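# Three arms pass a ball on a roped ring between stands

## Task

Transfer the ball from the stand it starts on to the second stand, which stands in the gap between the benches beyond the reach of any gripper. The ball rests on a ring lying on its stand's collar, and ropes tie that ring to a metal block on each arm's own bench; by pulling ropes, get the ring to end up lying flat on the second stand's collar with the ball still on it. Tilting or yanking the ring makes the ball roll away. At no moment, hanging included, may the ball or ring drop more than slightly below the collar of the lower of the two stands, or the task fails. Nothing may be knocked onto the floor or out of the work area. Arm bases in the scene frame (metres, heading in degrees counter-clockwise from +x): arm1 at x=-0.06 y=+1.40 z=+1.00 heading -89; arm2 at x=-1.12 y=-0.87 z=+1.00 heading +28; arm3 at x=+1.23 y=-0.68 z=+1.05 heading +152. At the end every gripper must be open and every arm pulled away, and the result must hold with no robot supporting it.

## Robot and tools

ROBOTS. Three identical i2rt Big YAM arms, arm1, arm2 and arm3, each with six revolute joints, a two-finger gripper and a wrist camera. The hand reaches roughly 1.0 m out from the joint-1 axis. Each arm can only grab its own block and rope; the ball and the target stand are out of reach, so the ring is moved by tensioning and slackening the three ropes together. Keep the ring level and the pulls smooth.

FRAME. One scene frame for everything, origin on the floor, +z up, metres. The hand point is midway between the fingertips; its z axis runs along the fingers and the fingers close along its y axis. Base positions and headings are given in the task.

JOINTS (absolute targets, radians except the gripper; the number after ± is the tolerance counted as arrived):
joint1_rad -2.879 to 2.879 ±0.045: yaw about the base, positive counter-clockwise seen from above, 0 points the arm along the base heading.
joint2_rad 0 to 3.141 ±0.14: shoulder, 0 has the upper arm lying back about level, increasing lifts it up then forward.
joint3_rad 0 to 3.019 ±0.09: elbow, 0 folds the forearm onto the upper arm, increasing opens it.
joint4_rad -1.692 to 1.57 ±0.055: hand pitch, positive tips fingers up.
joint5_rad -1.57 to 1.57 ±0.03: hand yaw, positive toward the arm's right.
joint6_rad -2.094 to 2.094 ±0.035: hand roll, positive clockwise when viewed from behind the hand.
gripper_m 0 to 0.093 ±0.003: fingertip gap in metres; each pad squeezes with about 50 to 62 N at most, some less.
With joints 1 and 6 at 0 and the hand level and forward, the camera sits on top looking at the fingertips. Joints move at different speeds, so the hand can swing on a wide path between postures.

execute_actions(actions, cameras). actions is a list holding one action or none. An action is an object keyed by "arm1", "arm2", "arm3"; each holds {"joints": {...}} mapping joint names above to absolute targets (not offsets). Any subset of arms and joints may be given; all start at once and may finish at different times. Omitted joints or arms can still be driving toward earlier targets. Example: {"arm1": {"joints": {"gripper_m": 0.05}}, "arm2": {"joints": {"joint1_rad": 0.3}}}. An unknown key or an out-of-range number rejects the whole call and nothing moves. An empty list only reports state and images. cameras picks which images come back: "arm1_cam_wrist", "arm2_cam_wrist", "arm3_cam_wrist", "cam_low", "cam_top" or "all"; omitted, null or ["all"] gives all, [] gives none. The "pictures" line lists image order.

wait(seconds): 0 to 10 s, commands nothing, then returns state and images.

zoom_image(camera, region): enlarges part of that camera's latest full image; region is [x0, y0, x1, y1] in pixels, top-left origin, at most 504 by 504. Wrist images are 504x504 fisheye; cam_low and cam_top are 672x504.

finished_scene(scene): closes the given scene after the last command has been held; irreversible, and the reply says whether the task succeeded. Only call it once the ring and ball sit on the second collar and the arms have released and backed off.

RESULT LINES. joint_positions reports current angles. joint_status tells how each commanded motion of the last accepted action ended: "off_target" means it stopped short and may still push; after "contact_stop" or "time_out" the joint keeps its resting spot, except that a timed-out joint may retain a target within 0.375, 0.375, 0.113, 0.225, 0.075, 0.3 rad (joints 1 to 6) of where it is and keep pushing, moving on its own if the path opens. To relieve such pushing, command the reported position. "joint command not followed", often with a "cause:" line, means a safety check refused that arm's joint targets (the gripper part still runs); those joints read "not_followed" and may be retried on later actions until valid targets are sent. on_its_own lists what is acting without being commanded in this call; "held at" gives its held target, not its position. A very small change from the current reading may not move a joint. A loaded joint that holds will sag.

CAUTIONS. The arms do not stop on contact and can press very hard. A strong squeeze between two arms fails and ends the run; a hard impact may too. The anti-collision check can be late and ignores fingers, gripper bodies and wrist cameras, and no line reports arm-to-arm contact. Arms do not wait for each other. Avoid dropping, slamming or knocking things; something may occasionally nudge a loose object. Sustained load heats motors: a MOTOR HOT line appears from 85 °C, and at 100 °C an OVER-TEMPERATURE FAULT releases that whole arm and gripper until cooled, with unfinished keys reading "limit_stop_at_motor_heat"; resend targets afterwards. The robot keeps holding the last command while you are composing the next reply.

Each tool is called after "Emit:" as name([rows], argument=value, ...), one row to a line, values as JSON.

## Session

Emit:
execute_actions(actions=[])

Scene clock: 0.00 s.
arm1.joint_positions: joint1_rad=+0.880 joint2_rad=+0.390 joint3_rad=+1.676 joint4_rad=-1.413 joint5_rad=+0.144 joint6_rad=-0.105 gripper_m=+0.094
arm1.joint_status: not commanded
arm1.hand: x=-0.0493 y=+1.3470 z=+1.6687 quat_wxyz=(-0.593, -0.261, -0.702, +0.295) (m; scene frame)
arm2.joint_positions: joint1_rad=-0.572 joint2_rad=+0.408 joint3_rad=+1.404 joint4_rad=-1.181 joint5_rad=-0.079 joint6_rad=+0.219 gripper_m=+0.095
arm2.joint_status: not commanded
arm2.hand: x=-0.9645 y=-0.8684 z=+1.6177 quat_wxyz=(-0.634, -0.093, -0.765, -0.070) (m; scene frame)
arm3.joint_positions: joint1_rad=+0.471 joint2_rad=+0.355 joint3_rad=+1.347 joint4_rad=-1.295 joint5_rad=-0.147 joint6_rad=-0.590 gripper_m=+0.094
arm3.joint_status: not commanded
arm3.hand: x=+1.1034 y=-0.6924 z=+1.6270 quat_wxyz=(-0.120, +0.756, +0.263, -0.587) (m; scene frame)
pictures: arm1_cam_wrist, arm2_cam_wrist, arm3_cam_wrist, cam_low, cam_top
Images, in order (width x height): arm1_cam_wrist 504x504, arm2_cam_wrist 504x504, arm3_cam_wrist 504x504, cam_low 672x504, cam_top 672x504.

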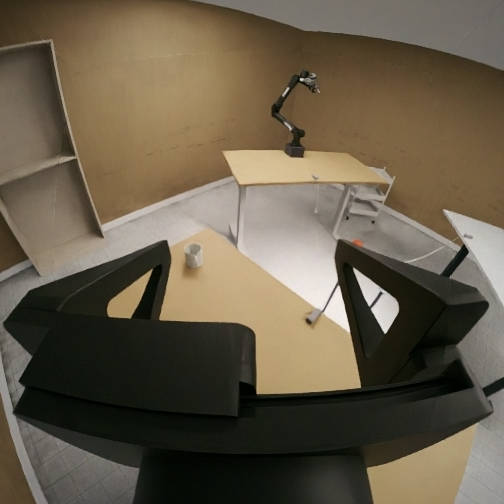

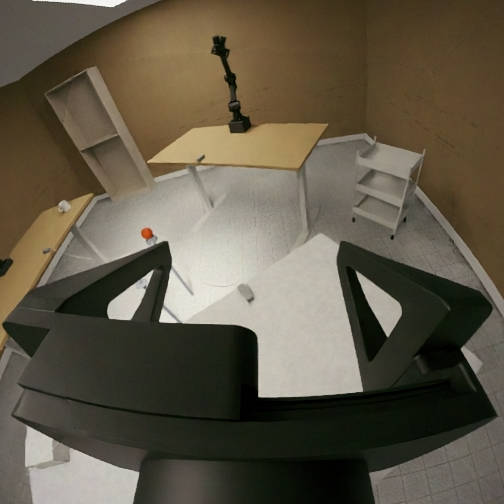

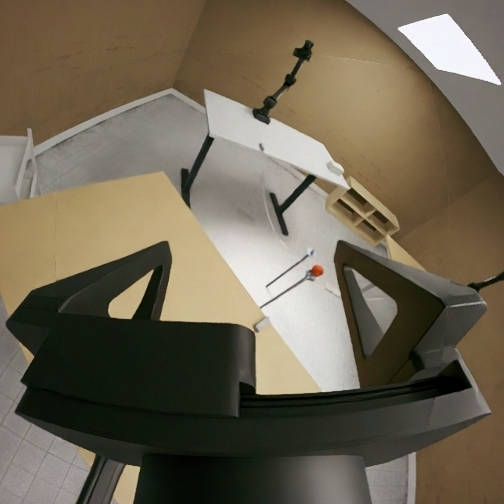

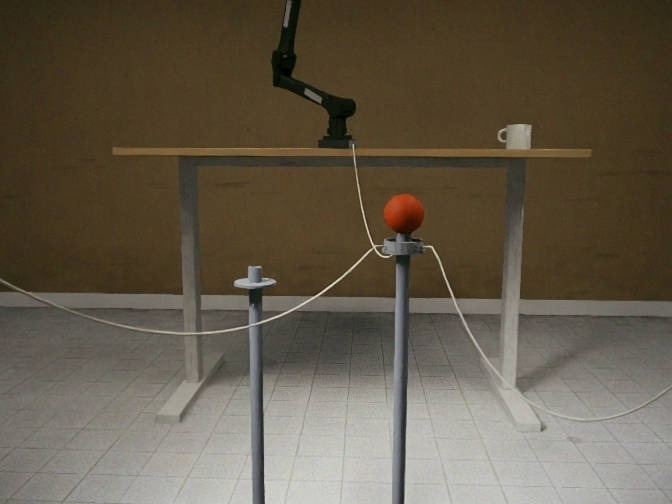

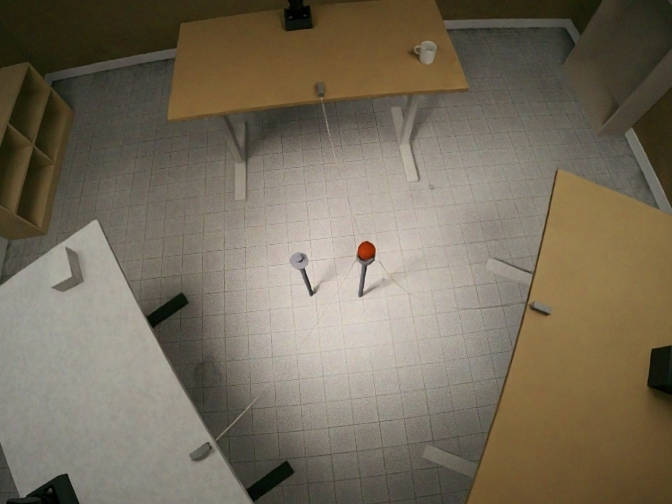

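Emit:
zoom_image(camera="cam_top", region=[280, 230, 390, 310])

Emit:
zoom_image(camera="cam_top", region=[290, 65, 350, 120])

Emit:
zoom_image(camera="cam_top", region=[175, 425, 235, 480])

Emit:
zoom_image(camera="cam_top", region=[510, 280, 570, 335])

Emit:
zoom_image(camera="cam_low", region=[220, 170, 460, 330])

Region (280, 230, 390, 310) of cam_top's 672x504 image, scaled by 4.582, with more detail than that image has; it fills the top 367 rows of this view, and the rest is white.

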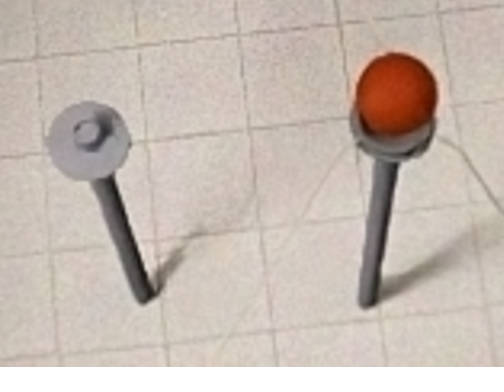

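Region (290, 65, 350, 120) of cam_top's 672x504 image, scaled by 8.400, with more detail than that image has; it fills the top 462 rows of this view, and the rest is white.

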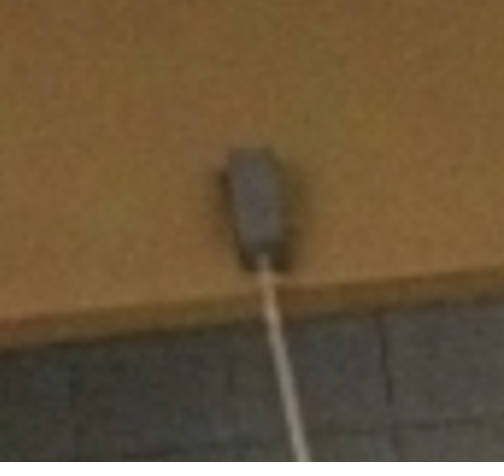

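Region (175, 425, 235, 480) of cam_top's 672x504 image, scaled by 8.400, with more detail than that image has; it fills the top 462 rows of this view, and the rest is white.

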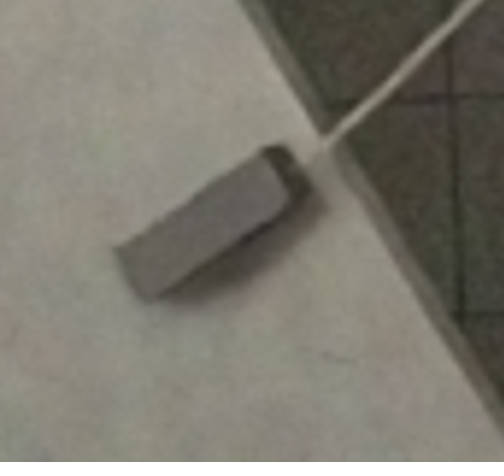

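Region (510, 280, 570, 335) of cam_top's 672x504 image, scaled by 8.400, with more detail than that image has; it fills the top 462 rows of this view, and the rest is white.

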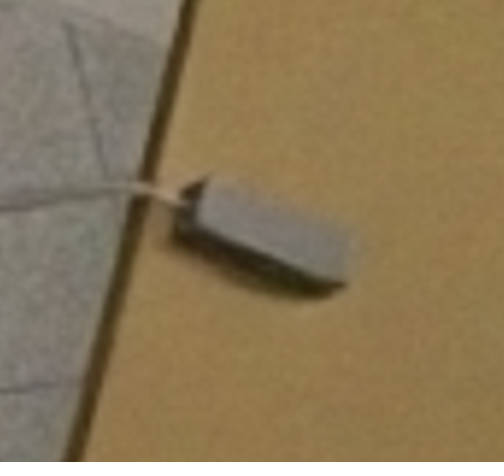

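Region (220, 170, 460, 330) of cam_low's 672x504 image, scaled by 2.100, with more detail than that image has.

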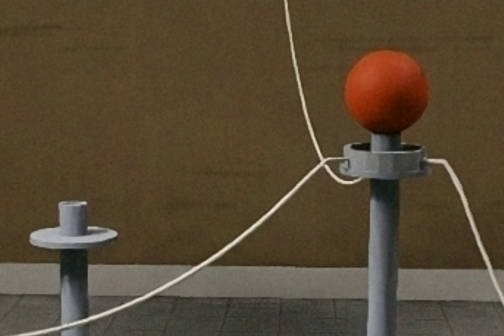

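Emit:
execute_actions([
  {"arm1":{"joints":{"joint1_rad":0.122,"joint2_rad":1.925,"joint3_rad":1.425,"joint4_rad":-0.917,"joint5_rad":0,"joint6_rad":0.128,"gripper_m":0.07}},"arm2":{"joints":{"joint1_rad":-0.216,"joint2_rad":1.96,"joint3_rad":1.53,"joint4_rad":-0.981,"joint5_rad":0,"joint6_rad":-0.251,"gripper_m":0.07}},"arm3":{"joints":{"joint1_rad":-0.116,"joint2_rad":2.01,"joint3_rad":1.385,"joint4_rad":-0.801,"joint5_rad":0,"joint6_rad":-0.104,"gripper_m":0.07}}},
])

Scene clock: 122.03 s.
arm1.joint_positions: joint1_rad=+0.117 joint2_rad=+1.939 joint3_rad=+1.414 joint4_rad=-0.932 joint5_rad=-0.001 joint6_rad=+0.120 gripper_m=+0.070
arm1.joint_status: all done
arm1.hand: x=+0.0161 y=+0.8269 z=+1.0157 quat_wxyz=(-0.048, -0.702, -0.711, +0.026) (m; scene frame)
arm2.joint_positions: joint1_rad=-0.220 joint2_rad=+1.956 joint3_rad=+1.531 joint4_rad=-0.980 joint5_rad=-0.003 joint6_rad=-0.244 gripper_m=+0.070
arm2.joint_status: all done
arm2.hand: x=-0.5222 y=-0.7098 z=+1.0533 quat_wxyz=(-0.081, +0.250, -0.965, -0.001) (m; scene frame)
arm3.joint_positions: joint1_rad=-0.112 joint2_rad=+2.013 joint3_rad=+1.372 joint4_rad=-0.809 joint5_rad=-0.001 joint6_rad=-0.113 gripper_m=+0.070
arm3.joint_status: all done
arm3.hand: x=+0.7508 y=-0.3451 z=+1.0266 quat_wxyz=(-0.014, +0.968, -0.244, -0.062) (m; scene frame)
pictures: arm1_cam_wrist, arm2_cam_wrist, arm3_cam_wrist, cam_low, cam_top
Images, in order (width x height): arm1_cam_wrist 504x504, arm2_cam_wrist 504x504, arm3_cam_wrist 504x504, cam_low 672x504, cam_top 672x504.

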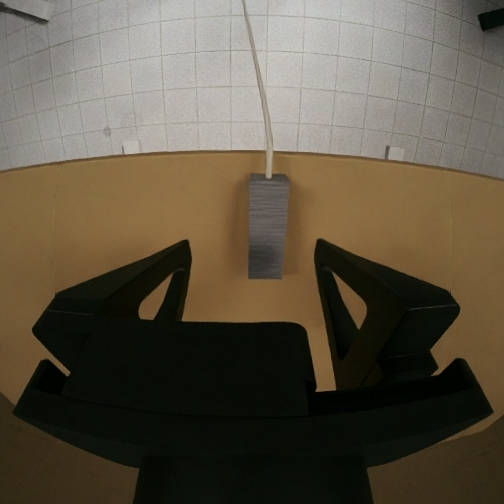

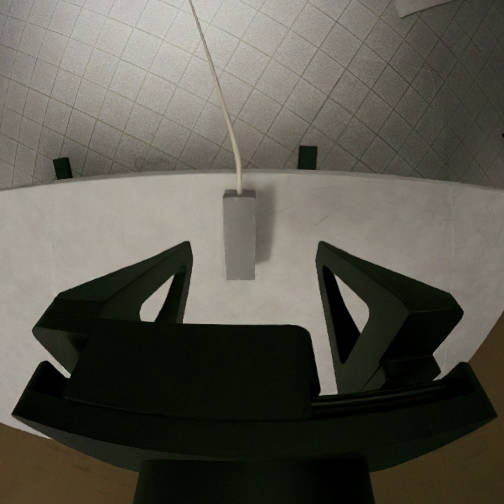

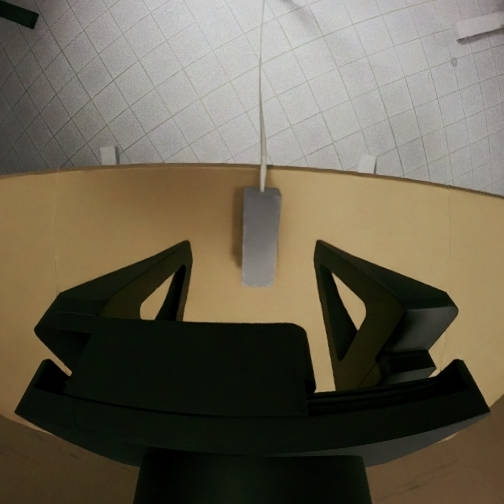

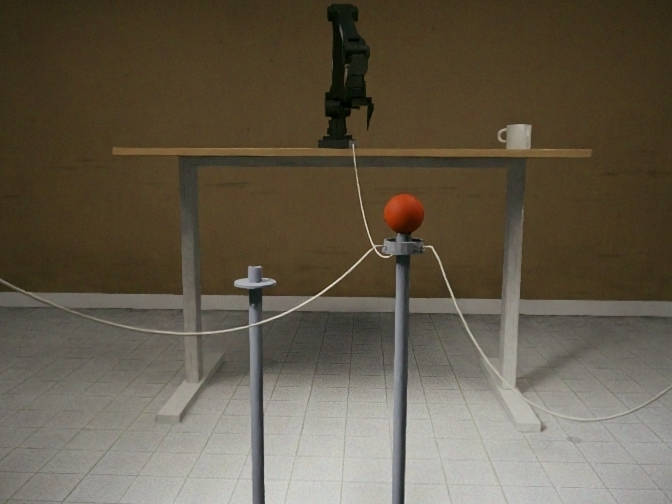

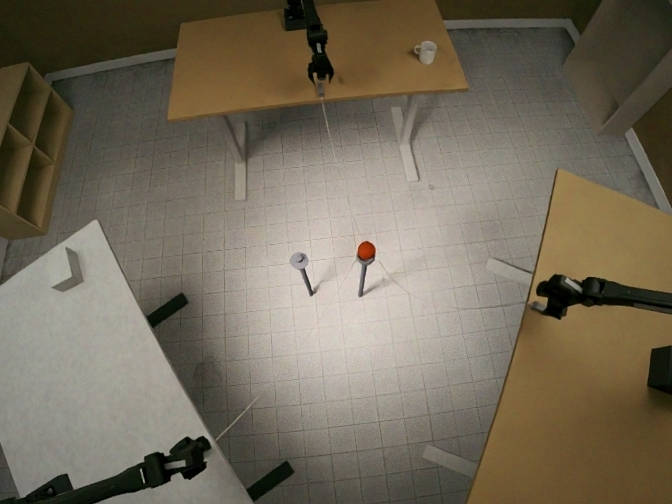

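Emit:
execute_actions(actions=[])

Scene clock: 166.97 s.
arm1.joint_positions: joint1_rad=+0.117 joint2_rad=+1.939 joint3_rad=+1.414 joint4_rad=-0.932 joint5_rad=-0.001 joint6_rad=+0.120 gripper_m=+0.070
arm1.joint_status: all done
arm1.hand: x=+0.0161 y=+0.8269 z=+1.0157 quat_wxyz=(-0.048, -0.702, -0.711, +0.026) (m; scene frame)
arm2.joint_positions: joint1_rad=-0.220 joint2_rad=+1.956 joint3_rad=+1.531 joint4_rad=-0.980 joint5_rad=-0.003 joint6_rad=-0.244 gripper_m=+0.070
arm2.joint_status: all done
arm2.hand: x=-0.5222 y=-0.7098 z=+1.0533 quat_wxyz=(-0.081, +0.250, -0.965, -0.001) (m; scene frame)
arm3.joint_positions: joint1_rad=-0.112 joint2_rad=+2.013 joint3_rad=+1.372 joint4_rad=-0.809 joint5_rad=-0.001 joint6_rad=-0.113 gripper_m=+0.070
arm3.joint_status: all done
arm3.hand: x=+0.7508 y=-0.3451 z=+1.0266 quat_wxyz=(-0.014, +0.968, -0.244, -0.062) (m; scene frame)
pictures: arm1_cam_wrist, arm2_cam_wrist, arm3_cam_wrist, cam_low, cam_top
Images, in order (width x height): arm1_cam_wrist 504x504, arm2_cam_wrist 504x504, arm3_cam_wrist 504x504, cam_low 672x504, cam_top 672x504.

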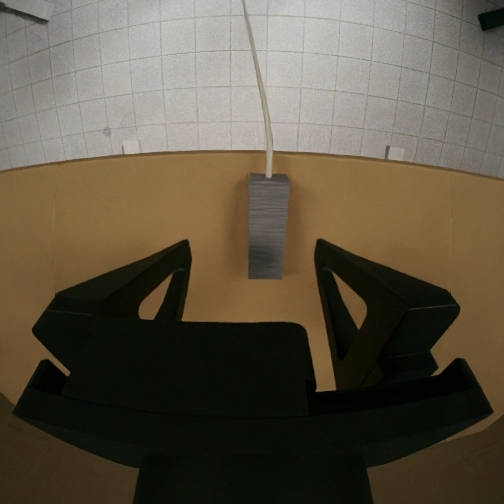

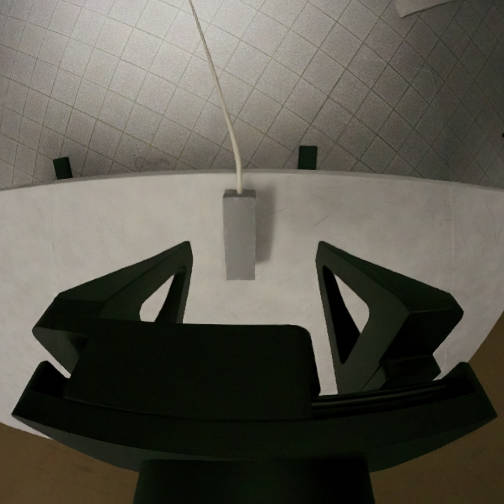

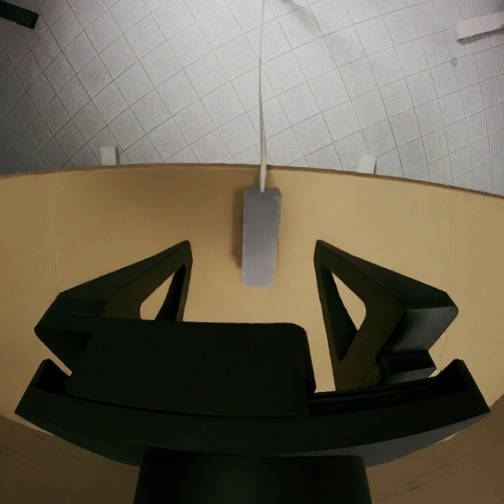

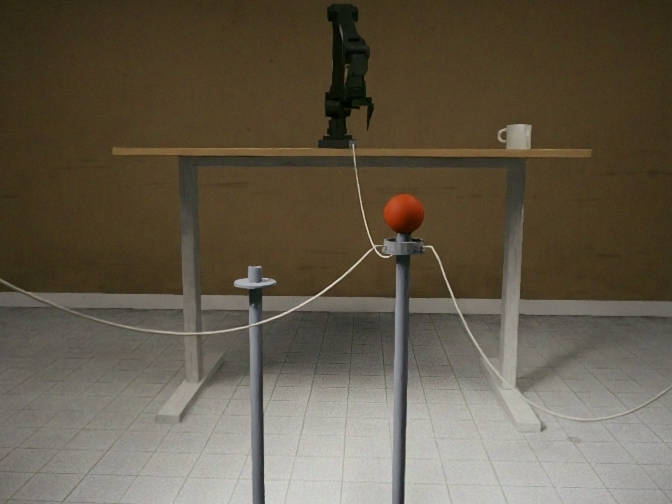

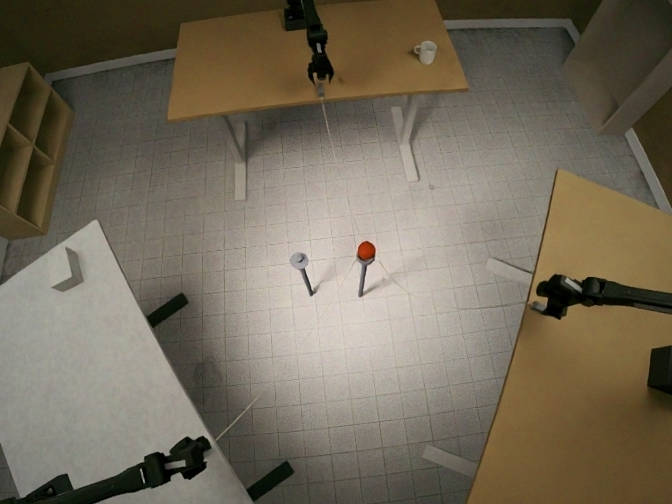

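Emit:
execute_actions([
  {"arm1":{"joints":{"joint1_rad":0.090,"joint2_rad":2.014,"joint6_rad":0.105}},"arm2":{"joints":{"joint1_rad":-0.191,"joint2_rad":2.046,"joint3_rad":1.503,"joint6_rad":-0.225}},"arm3":{"joints":{"joint1_rad":-0.128,"joint2_rad":2.097}}},
], cameras=["arm1_cam_wrist","arm2_cam_wrist","arm3_cam_wrist"])

Scene clock: 187.37 s.
arm1.joint_positions: joint1_rad=+0.101 joint2_rad=+2.024 joint3_rad=+1.414 joint4_rad=-0.932 joint5_rad=-0.001 joint6_rad=+0.114 gripper_m=+0.070
arm1.joint_status: all done
arm1.hand: x=+0.0065 y=+0.8371 z=+0.9689 quat_wxyz=(-0.014, -0.706, -0.708, +0.000) (m; scene frame)
arm2.joint_positions: joint1_rad=-0.191 joint2_rad=+2.045 joint3_rad=+1.508 joint4_rad=-0.980 joint5_rad=-0.003 joint6_rad=-0.232 gripper_m=+0.070
arm2.joint_status: all done
arm2.hand: x=-0.5451 y=-0.6987 z=+0.9934 quat_wxyz=(-0.025, +0.258, -0.966, -0.001) (m; scene frame)
arm3.joint_positions: joint1_rad=-0.114 joint2_rad=+2.099 joint3_rad=+1.372 joint4_rad=-0.809 joint5_rad=-0.001 joint6_rad=-0.113 gripper_m=+0.070
arm3.joint_status: all done
arm3.hand: x=+0.7635 y=-0.3538 z=+0.9793 quat_wxyz=(+0.001, +0.969, -0.245, -0.022) (m; scene frame)
pictures: arm1_cam_wrist, arm2_cam_wrist, arm3_cam_wrist
Images, in order (width x height): arm1_cam_wrist 504x504, arm2_cam_wrist 504x504, arm3_cam_wrist 504x504.

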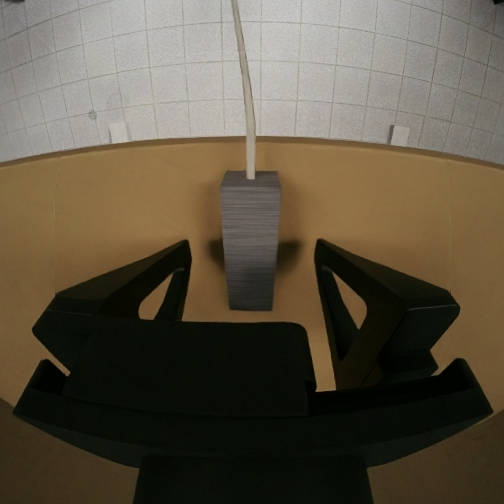

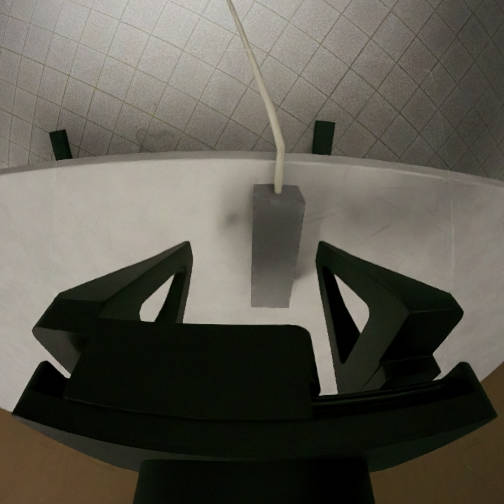

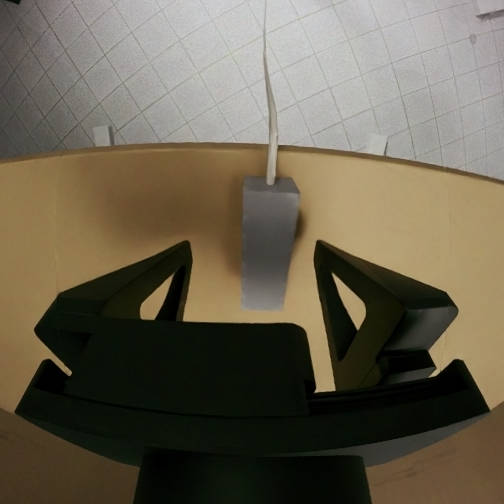

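Emit:
execute_actions([
  {"arm1":{"joints":{"gripper_m":0.015}},"arm2":{"joints":{"joint1_rad":-0.214,"joint2_rad":2.072}},"arm3":{"joints":{"joint1_rad":-0.138,"joint2_rad":2.120}}},
], cameras=["arm1_cam_wrist","arm2_cam_wrist","arm3_cam_wrist"])

Scene clock: 195.97 s.
arm1.joint_positions: joint1_rad=+0.101 joint2_rad=+2.024 joint3_rad=+1.414 joint4_rad=-0.932 joint5_rad=-0.001 joint6_rad=+0.113 gripper_m=+0.025
arm1.joint_status: gripper_m off_target (ended at +0.025, target +0.015)
arm1.hand: x=+0.0065 y=+0.8371 z=+0.9689 quat_wxyz=(-0.014, -0.706, -0.708, +0.000) (m; scene frame)
arm2.joint_positions: joint1_rad=-0.211 joint2_rad=+2.049 joint3_rad=+1.508 joint4_rad=-0.980 joint5_rad=-0.003 joint6_rad=-0.232 gripper_m=+0.070
arm2.joint_status: all done
arm2.hand: x=-0.5424 y=-0.7102 z=+0.9910 quat_wxyz=(-0.023, +0.249, -0.968, -0.001) (m; scene frame)
arm3.joint_positions: joint1_rad=-0.127 joint2_rad=+2.100 joint3_rad=+1.372 joint4_rad=-0.809 joint5_rad=-0.001 joint6_rad=-0.113 gripper_m=+0.070
arm3.joint_status: all done
arm3.hand: x=+0.7681 y=-0.3478 z=+0.9786 quat_wxyz=(+0.001, +0.968, -0.252, -0.021) (m; scene frame)
pictures: arm1_cam_wrist, arm2_cam_wrist, arm3_cam_wrist
Images, in order (width x height): arm1_cam_wrist 504x504, arm2_cam_wrist 504x504, arm3_cam_wrist 504x504.

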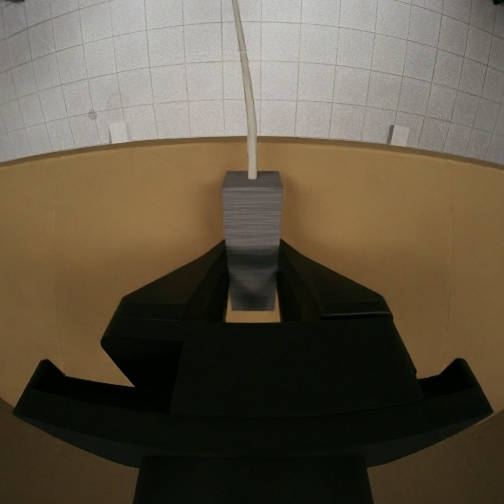

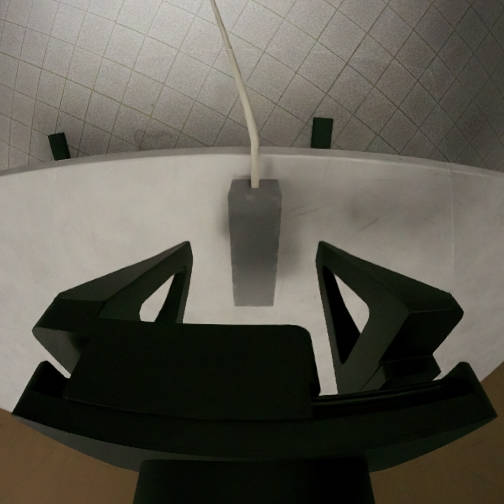

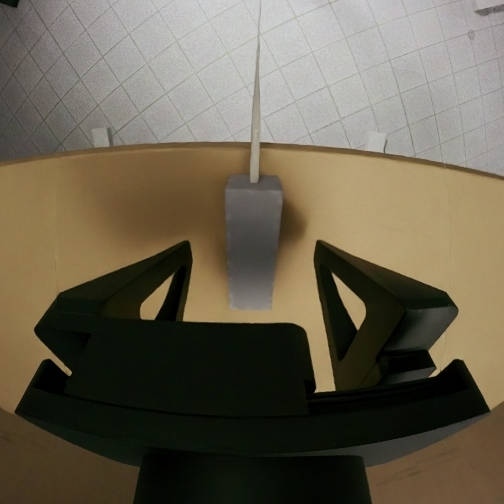

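Emit:
execute_actions([
  {"arm2":{"joints":{"joint3_rad":1.478}},"arm3":{"joints":{"joint3_rad":1.346}}},
], cameras=["arm2_cam_wrist","arm3_cam_wrist"])

Scene clock: 208.37 s.
arm1.joint_positions: joint1_rad=+0.101 joint2_rad=+2.024 joint3_rad=+1.414 joint4_rad=-0.932 joint5_rad=-0.001 joint6_rad=+0.113 gripper_m=+0.025
arm1.joint_status: not commanded
arm1.hand: x=+0.0065 y=+0.8371 z=+0.9689 quat_wxyz=(-0.014, -0.706, -0.708, +0.000) (m; scene frame)
arm2.joint_positions: joint1_rad=-0.211 joint2_rad=+2.052 joint3_rad=+1.491 joint4_rad=-0.980 joint5_rad=-0.003 joint6_rad=-0.232 gripper_m=+0.070
arm2.joint_status: all done
arm2.hand: x=-0.5503 y=-0.7124 z=+0.9836 quat_wxyz=(-0.013, +0.249, -0.968, -0.001) (m; scene frame)
arm3.joint_positions: joint1_rad=-0.127 joint2_rad=+2.105 joint3_rad=+1.342 joint4_rad=-0.809 joint5_rad=-0.001 joint6_rad=-0.113 gripper_m=+0.070
arm3.joint_status: all done
arm3.hand: x=+0.7812 y=-0.3574 z=+0.9669 quat_wxyz=(+0.007, +0.968, -0.252, -0.005) (m; scene frame)
pictures: arm2_cam_wrist, arm3_cam_wrist
Images, in order (width x height): arm2_cam_wrist 504x504, arm3_cam_wrist 504x504.

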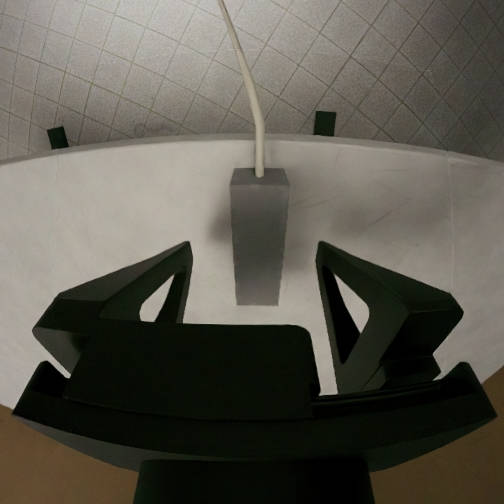

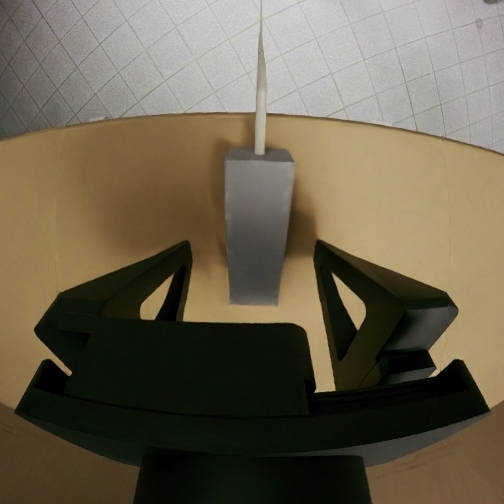

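Emit:
execute_actions([
  {"arm2":{"joints":{"gripper_m":0.015}},"arm3":{"joints":{"gripper_m":0.015,"joint2_rad":2.105}}},
], cameras=["arm2_cam_wrist","arm3_cam_wrist","cam_low","cam_top"])

Scene clock: 214.60 s.
arm1.joint_positions: joint1_rad=+0.101 joint2_rad=+2.024 joint3_rad=+1.414 joint4_rad=-0.932 joint5_rad=-0.001 joint6_rad=+0.113 gripper_m=+0.025
arm1.joint_status: not commanded
arm1.hand: x=+0.0065 y=+0.8371 z=+0.9689 quat_wxyz=(-0.014, -0.706, -0.708, +0.000) (m; scene frame)
arm2.joint_positions: joint1_rad=-0.211 joint2_rad=+2.052 joint3_rad=+1.491 joint4_rad=-0.980 joint5_rad=-0.002 joint6_rad=-0.231 gripper_m=+0.025
arm2.joint_status: gripper_m off_target (ended at +0.025, target +0.015)
arm2.hand: x=-0.5503 y=-0.7126 z=+0.9836 quat_wxyz=(-0.013, +0.248, -0.969, +0.000) (m; scene frame)
arm3.joint_positions: joint1_rad=-0.127 joint2_rad=+2.105 joint3_rad=+1.342 joint4_rad=-0.809 joint5_rad=-0.001 joint6_rad=-0.112 gripper_m=+0.025
arm3.joint_status: gripper_m off_target (ended at +0.025, target +0.015); the others done
arm3.hand: x=+0.7812 y=-0.3574 z=+0.9669 quat_wxyz=(+0.007, +0.968, -0.252, -0.005) (m; scene frame)
pictures: arm2_cam_wrist, arm3_cam_wrist, cam_low, cam_top
Images, in order (width x height): arm2_cam_wrist 504x504, arm3_cam_wrist 504x504, cam_low 672x504, cam_top 672x504.

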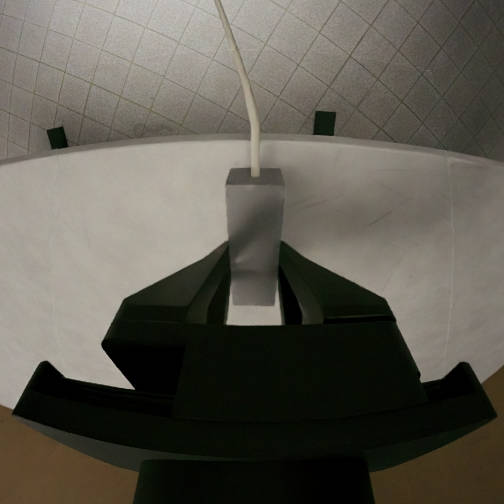

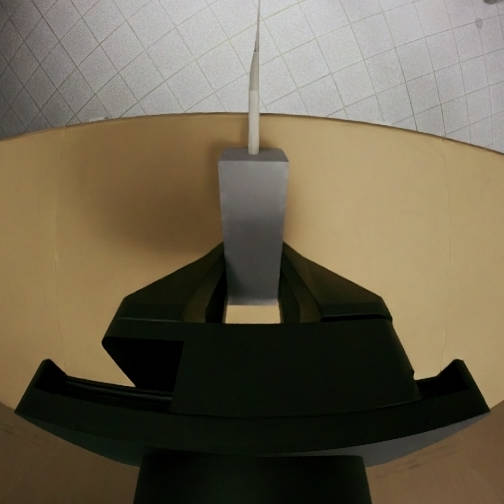

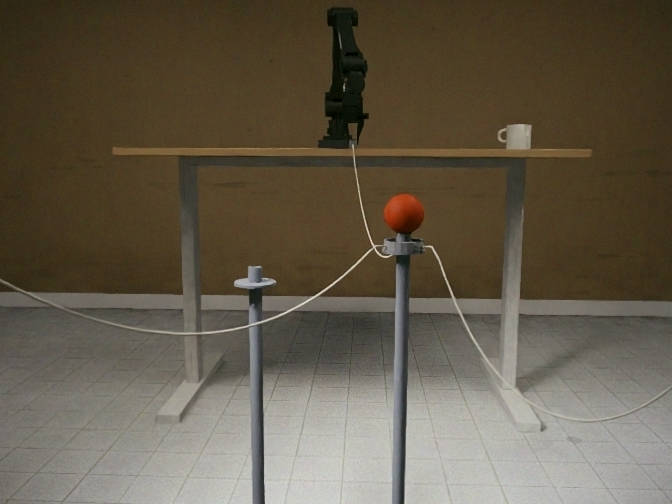

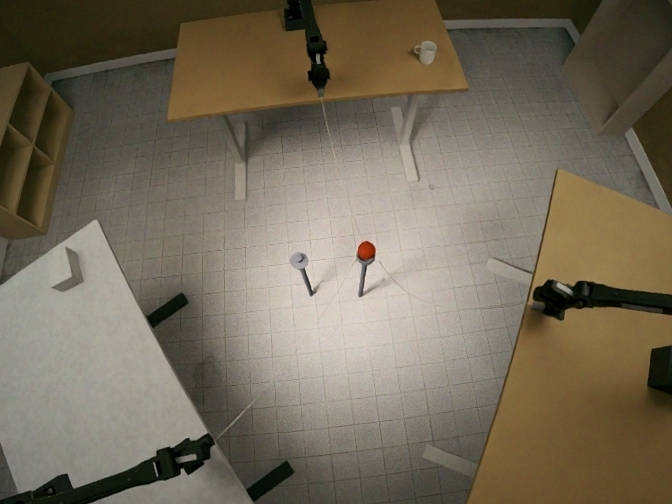

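Emit:
zoom_image(camera="cam_low", region=[330, 170, 470, 290])

Emit:
zoom_image(camera="cam_top", region=[280, 200, 440, 330])

Region (330, 170, 470, 290) of cam_low's 672x504 image, scaled by 3.600, with more detail than that image has; it fills the top 432 rows of this view, and the rest is white.

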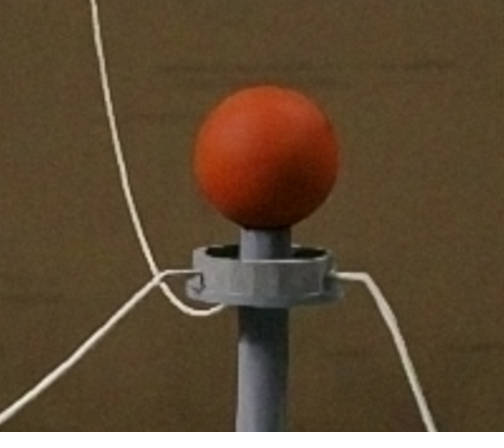

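Region (280, 200, 440, 330) of cam_top's 672x504 image, scaled by 3.150, with more detail than that image has; it fills the top 410 rows of this view, and the rest is white.

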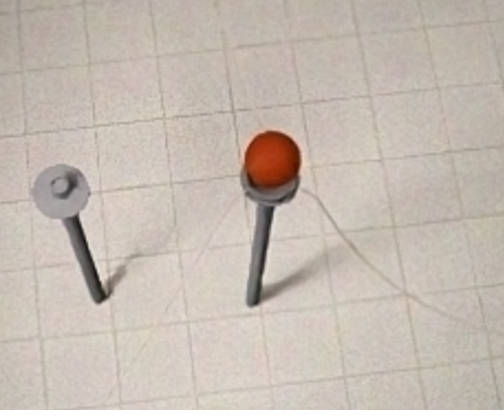

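Emit:
execute_actions([
  {"arm1":{"joints":{"joint1_rad":0.020,"joint2_rad":1.675,"joint4_rad":-0.805,"joint6_rad":-0.175}},"arm2":{"joints":{"joint1_rad":-0.026,"joint2_rad":1.620,"joint4_rad":-1.044,"joint6_rad":-0.244}},"arm3":{"joints":{"joint1_rad":-0.792,"joint2_rad":1.590,"joint4_rad":-1.374,"joint6_rad":-1.02}}},
])

Scene clock: 336.40 s.
arm1.joint_positions: joint1_rad=+0.014 joint2_rad=+1.685 joint3_rad=+1.406 joint4_rad=-0.822 joint5_rad=-0.001 joint6_rad=-0.167 gripper_m=+0.025
arm1.joint_status: all done
arm1.hand: x=-0.0450 y=+0.7897 z=+1.1651 quat_wxyz=(-0.156, -0.619, -0.751, +0.167) (m; scene frame)
arm2.joint_positions: joint1_rad=-0.031 joint2_rad=+1.631 joint3_rad=+1.469 joint4_rad=-1.039 joint5_rad=-0.002 joint6_rad=-0.238 gripper_m=+0.025
arm2.joint_status: all done
arm2.hand: x=-0.5957 y=-0.6173 z=+1.2114 quat_wxyz=(-0.181, +0.332, -0.925, -0.020) (m; scene frame)
arm3.joint_positions: joint1_rad=-0.800 joint2_rad=+1.587 joint3_rad=+1.329 joint4_rad=-1.364 joint5_rad=+0.002 joint6_rad=-1.011 gripper_m=+0.025
arm3.joint_status: all done
arm3.hand: x=+1.1079 y=-0.2390 z=+1.2150 quat_wxyz=(+0.028, +0.990, -0.141, +0.006) (m; scene frame)
pictures: arm1_cam_wrist, arm2_cam_wrist, arm3_cam_wrist, cam_low, cam_top
Images, in order (width x height): arm1_cam_wrist 504x504, arm2_cam_wrist 504x504, arm3_cam_wrist 504x504, cam_low 672x504, cam_top 672x504.

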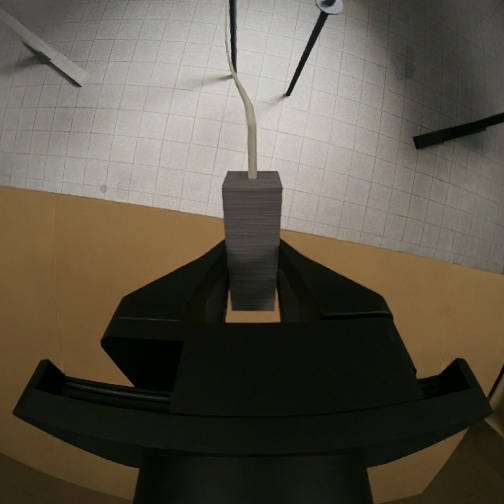

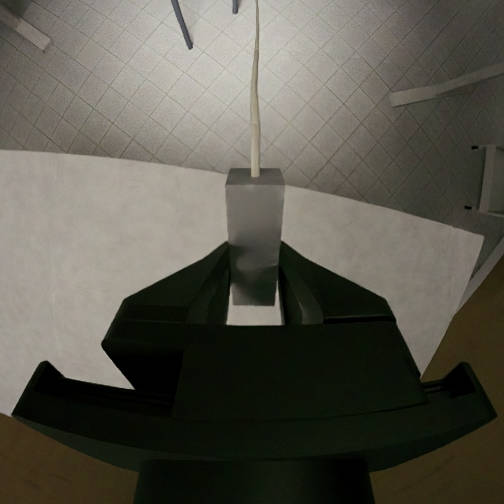

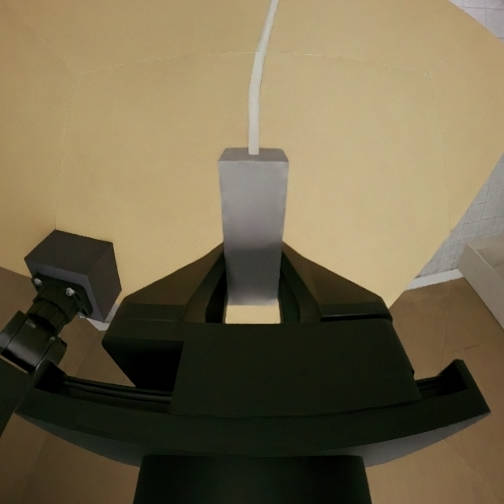

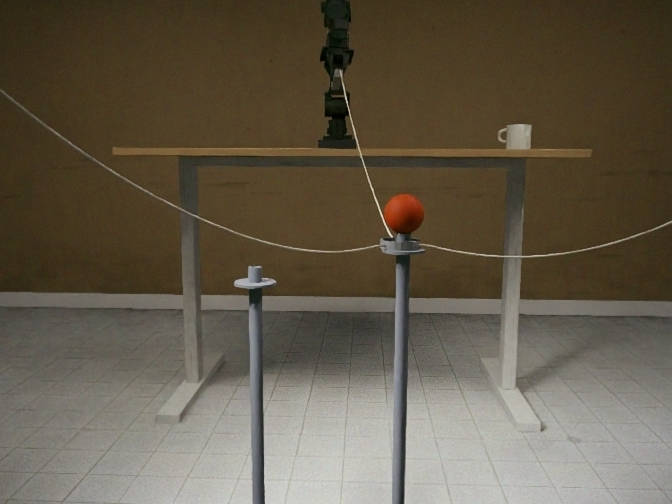

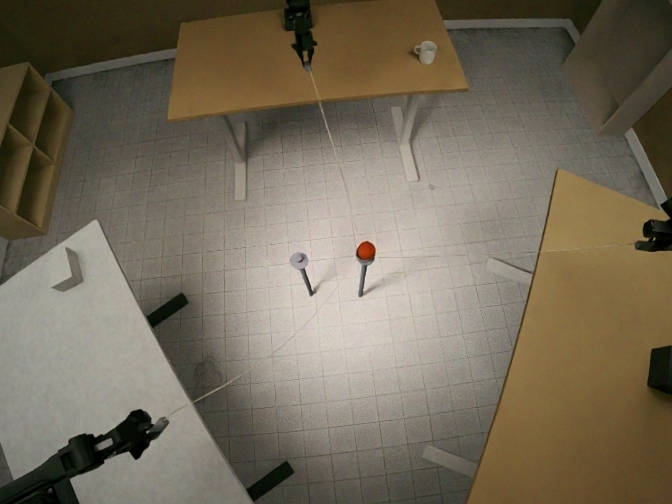

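Emit:
execute_actions(actions=[], cameras=["cam_low","cam_top"])

Emit:
zoom_image(camera="cam_low", region=[330, 170, 470, 290])

Scene clock: 340.73 s.
arm1.joint_positions: joint1_rad=+0.014 joint2_rad=+1.685 joint3_rad=+1.406 joint4_rad=-0.822 joint5_rad=-0.001 joint6_rad=-0.167 gripper_m=+0.025
arm1.joint_status: all done
arm1.hand: x=-0.0450 y=+0.7897 z=+1.1651 quat_wxyz=(-0.156, -0.619, -0.751, +0.167) (m; scene frame)
arm2.joint_positions: joint1_rad=-0.031 joint2_rad=+1.631 joint3_rad=+1.469 joint4_rad=-1.039 joint5_rad=-0.002 joint6_rad=-0.238 gripper_m=+0.025
arm2.joint_status: all done
arm2.hand: x=-0.5957 y=-0.6173 z=+1.2114 quat_wxyz=(-0.181, +0.332, -0.925, -0.020) (m; scene frame)
arm3.joint_positions: joint1_rad=-0.800 joint2_rad=+1.587 joint3_rad=+1.329 joint4_rad=-1.364 joint5_rad=+0.002 joint6_rad=-1.011 gripper_m=+0.025
arm3.joint_status: all done
arm3.hand: x=+1.1079 y=-0.2390 z=+1.2150 quat_wxyz=(+0.028, +0.990, -0.141, +0.006) (m; scene frame)
pictures: cam_low, cam_top
Images, in order (width x height): cam_low 672x504, cam_top 672x504.

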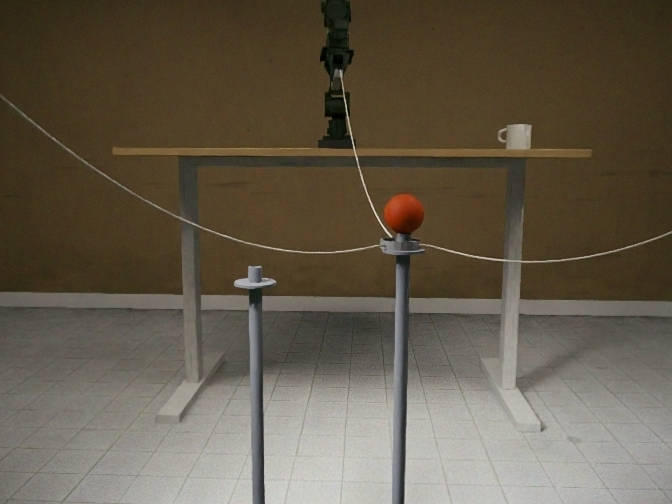

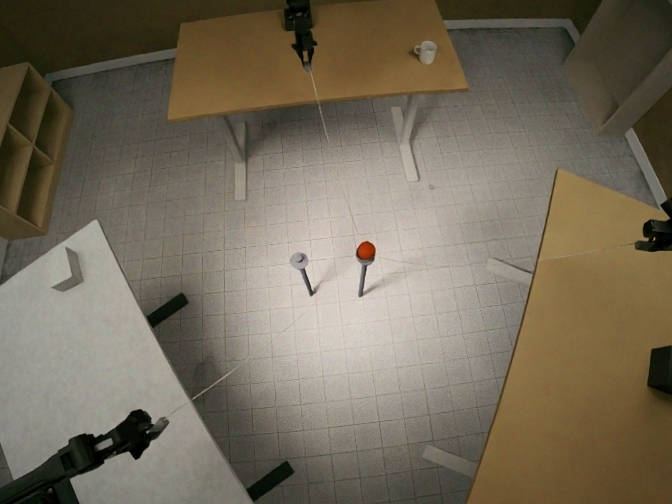

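Region (330, 170, 470, 290) of cam_low's 672x504 image, scaled by 3.600, with more detail than that image has; it fills the top 432 rows of this view, and the rest is white.

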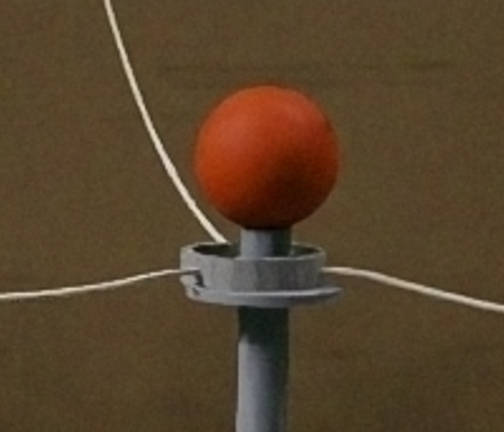

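Emit:
zoom_image(camera="cam_low", region=[290, 40, 430, 260])

Emit:
zoom_image(camera="cam_top", region=[330, 225, 400, 285])

Region (290, 40, 430, 260) of cam_low's 672x504 image, scaled by 2.291, with more detail than that image has; it fills the left 321 columns of this view, and the rest is white.

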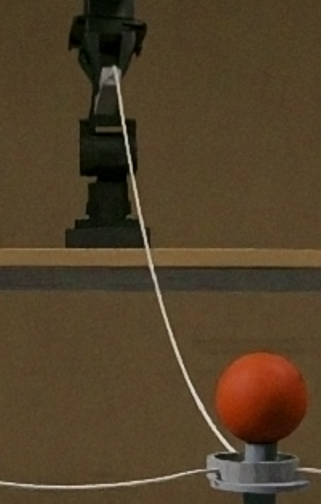

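Region (330, 225, 400, 285) of cam_top's 672x504 image, scaled by 7.200, with more detail than that image has; it fills the top 432 rows of this view, and the rest is white.

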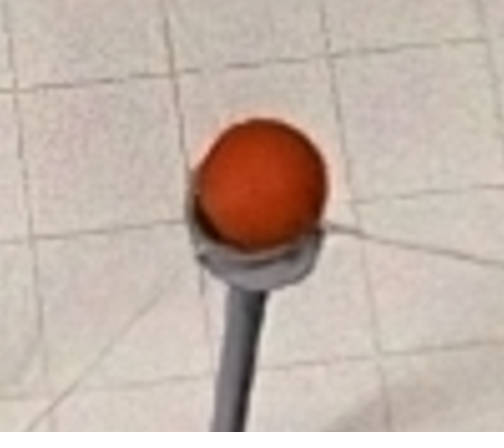

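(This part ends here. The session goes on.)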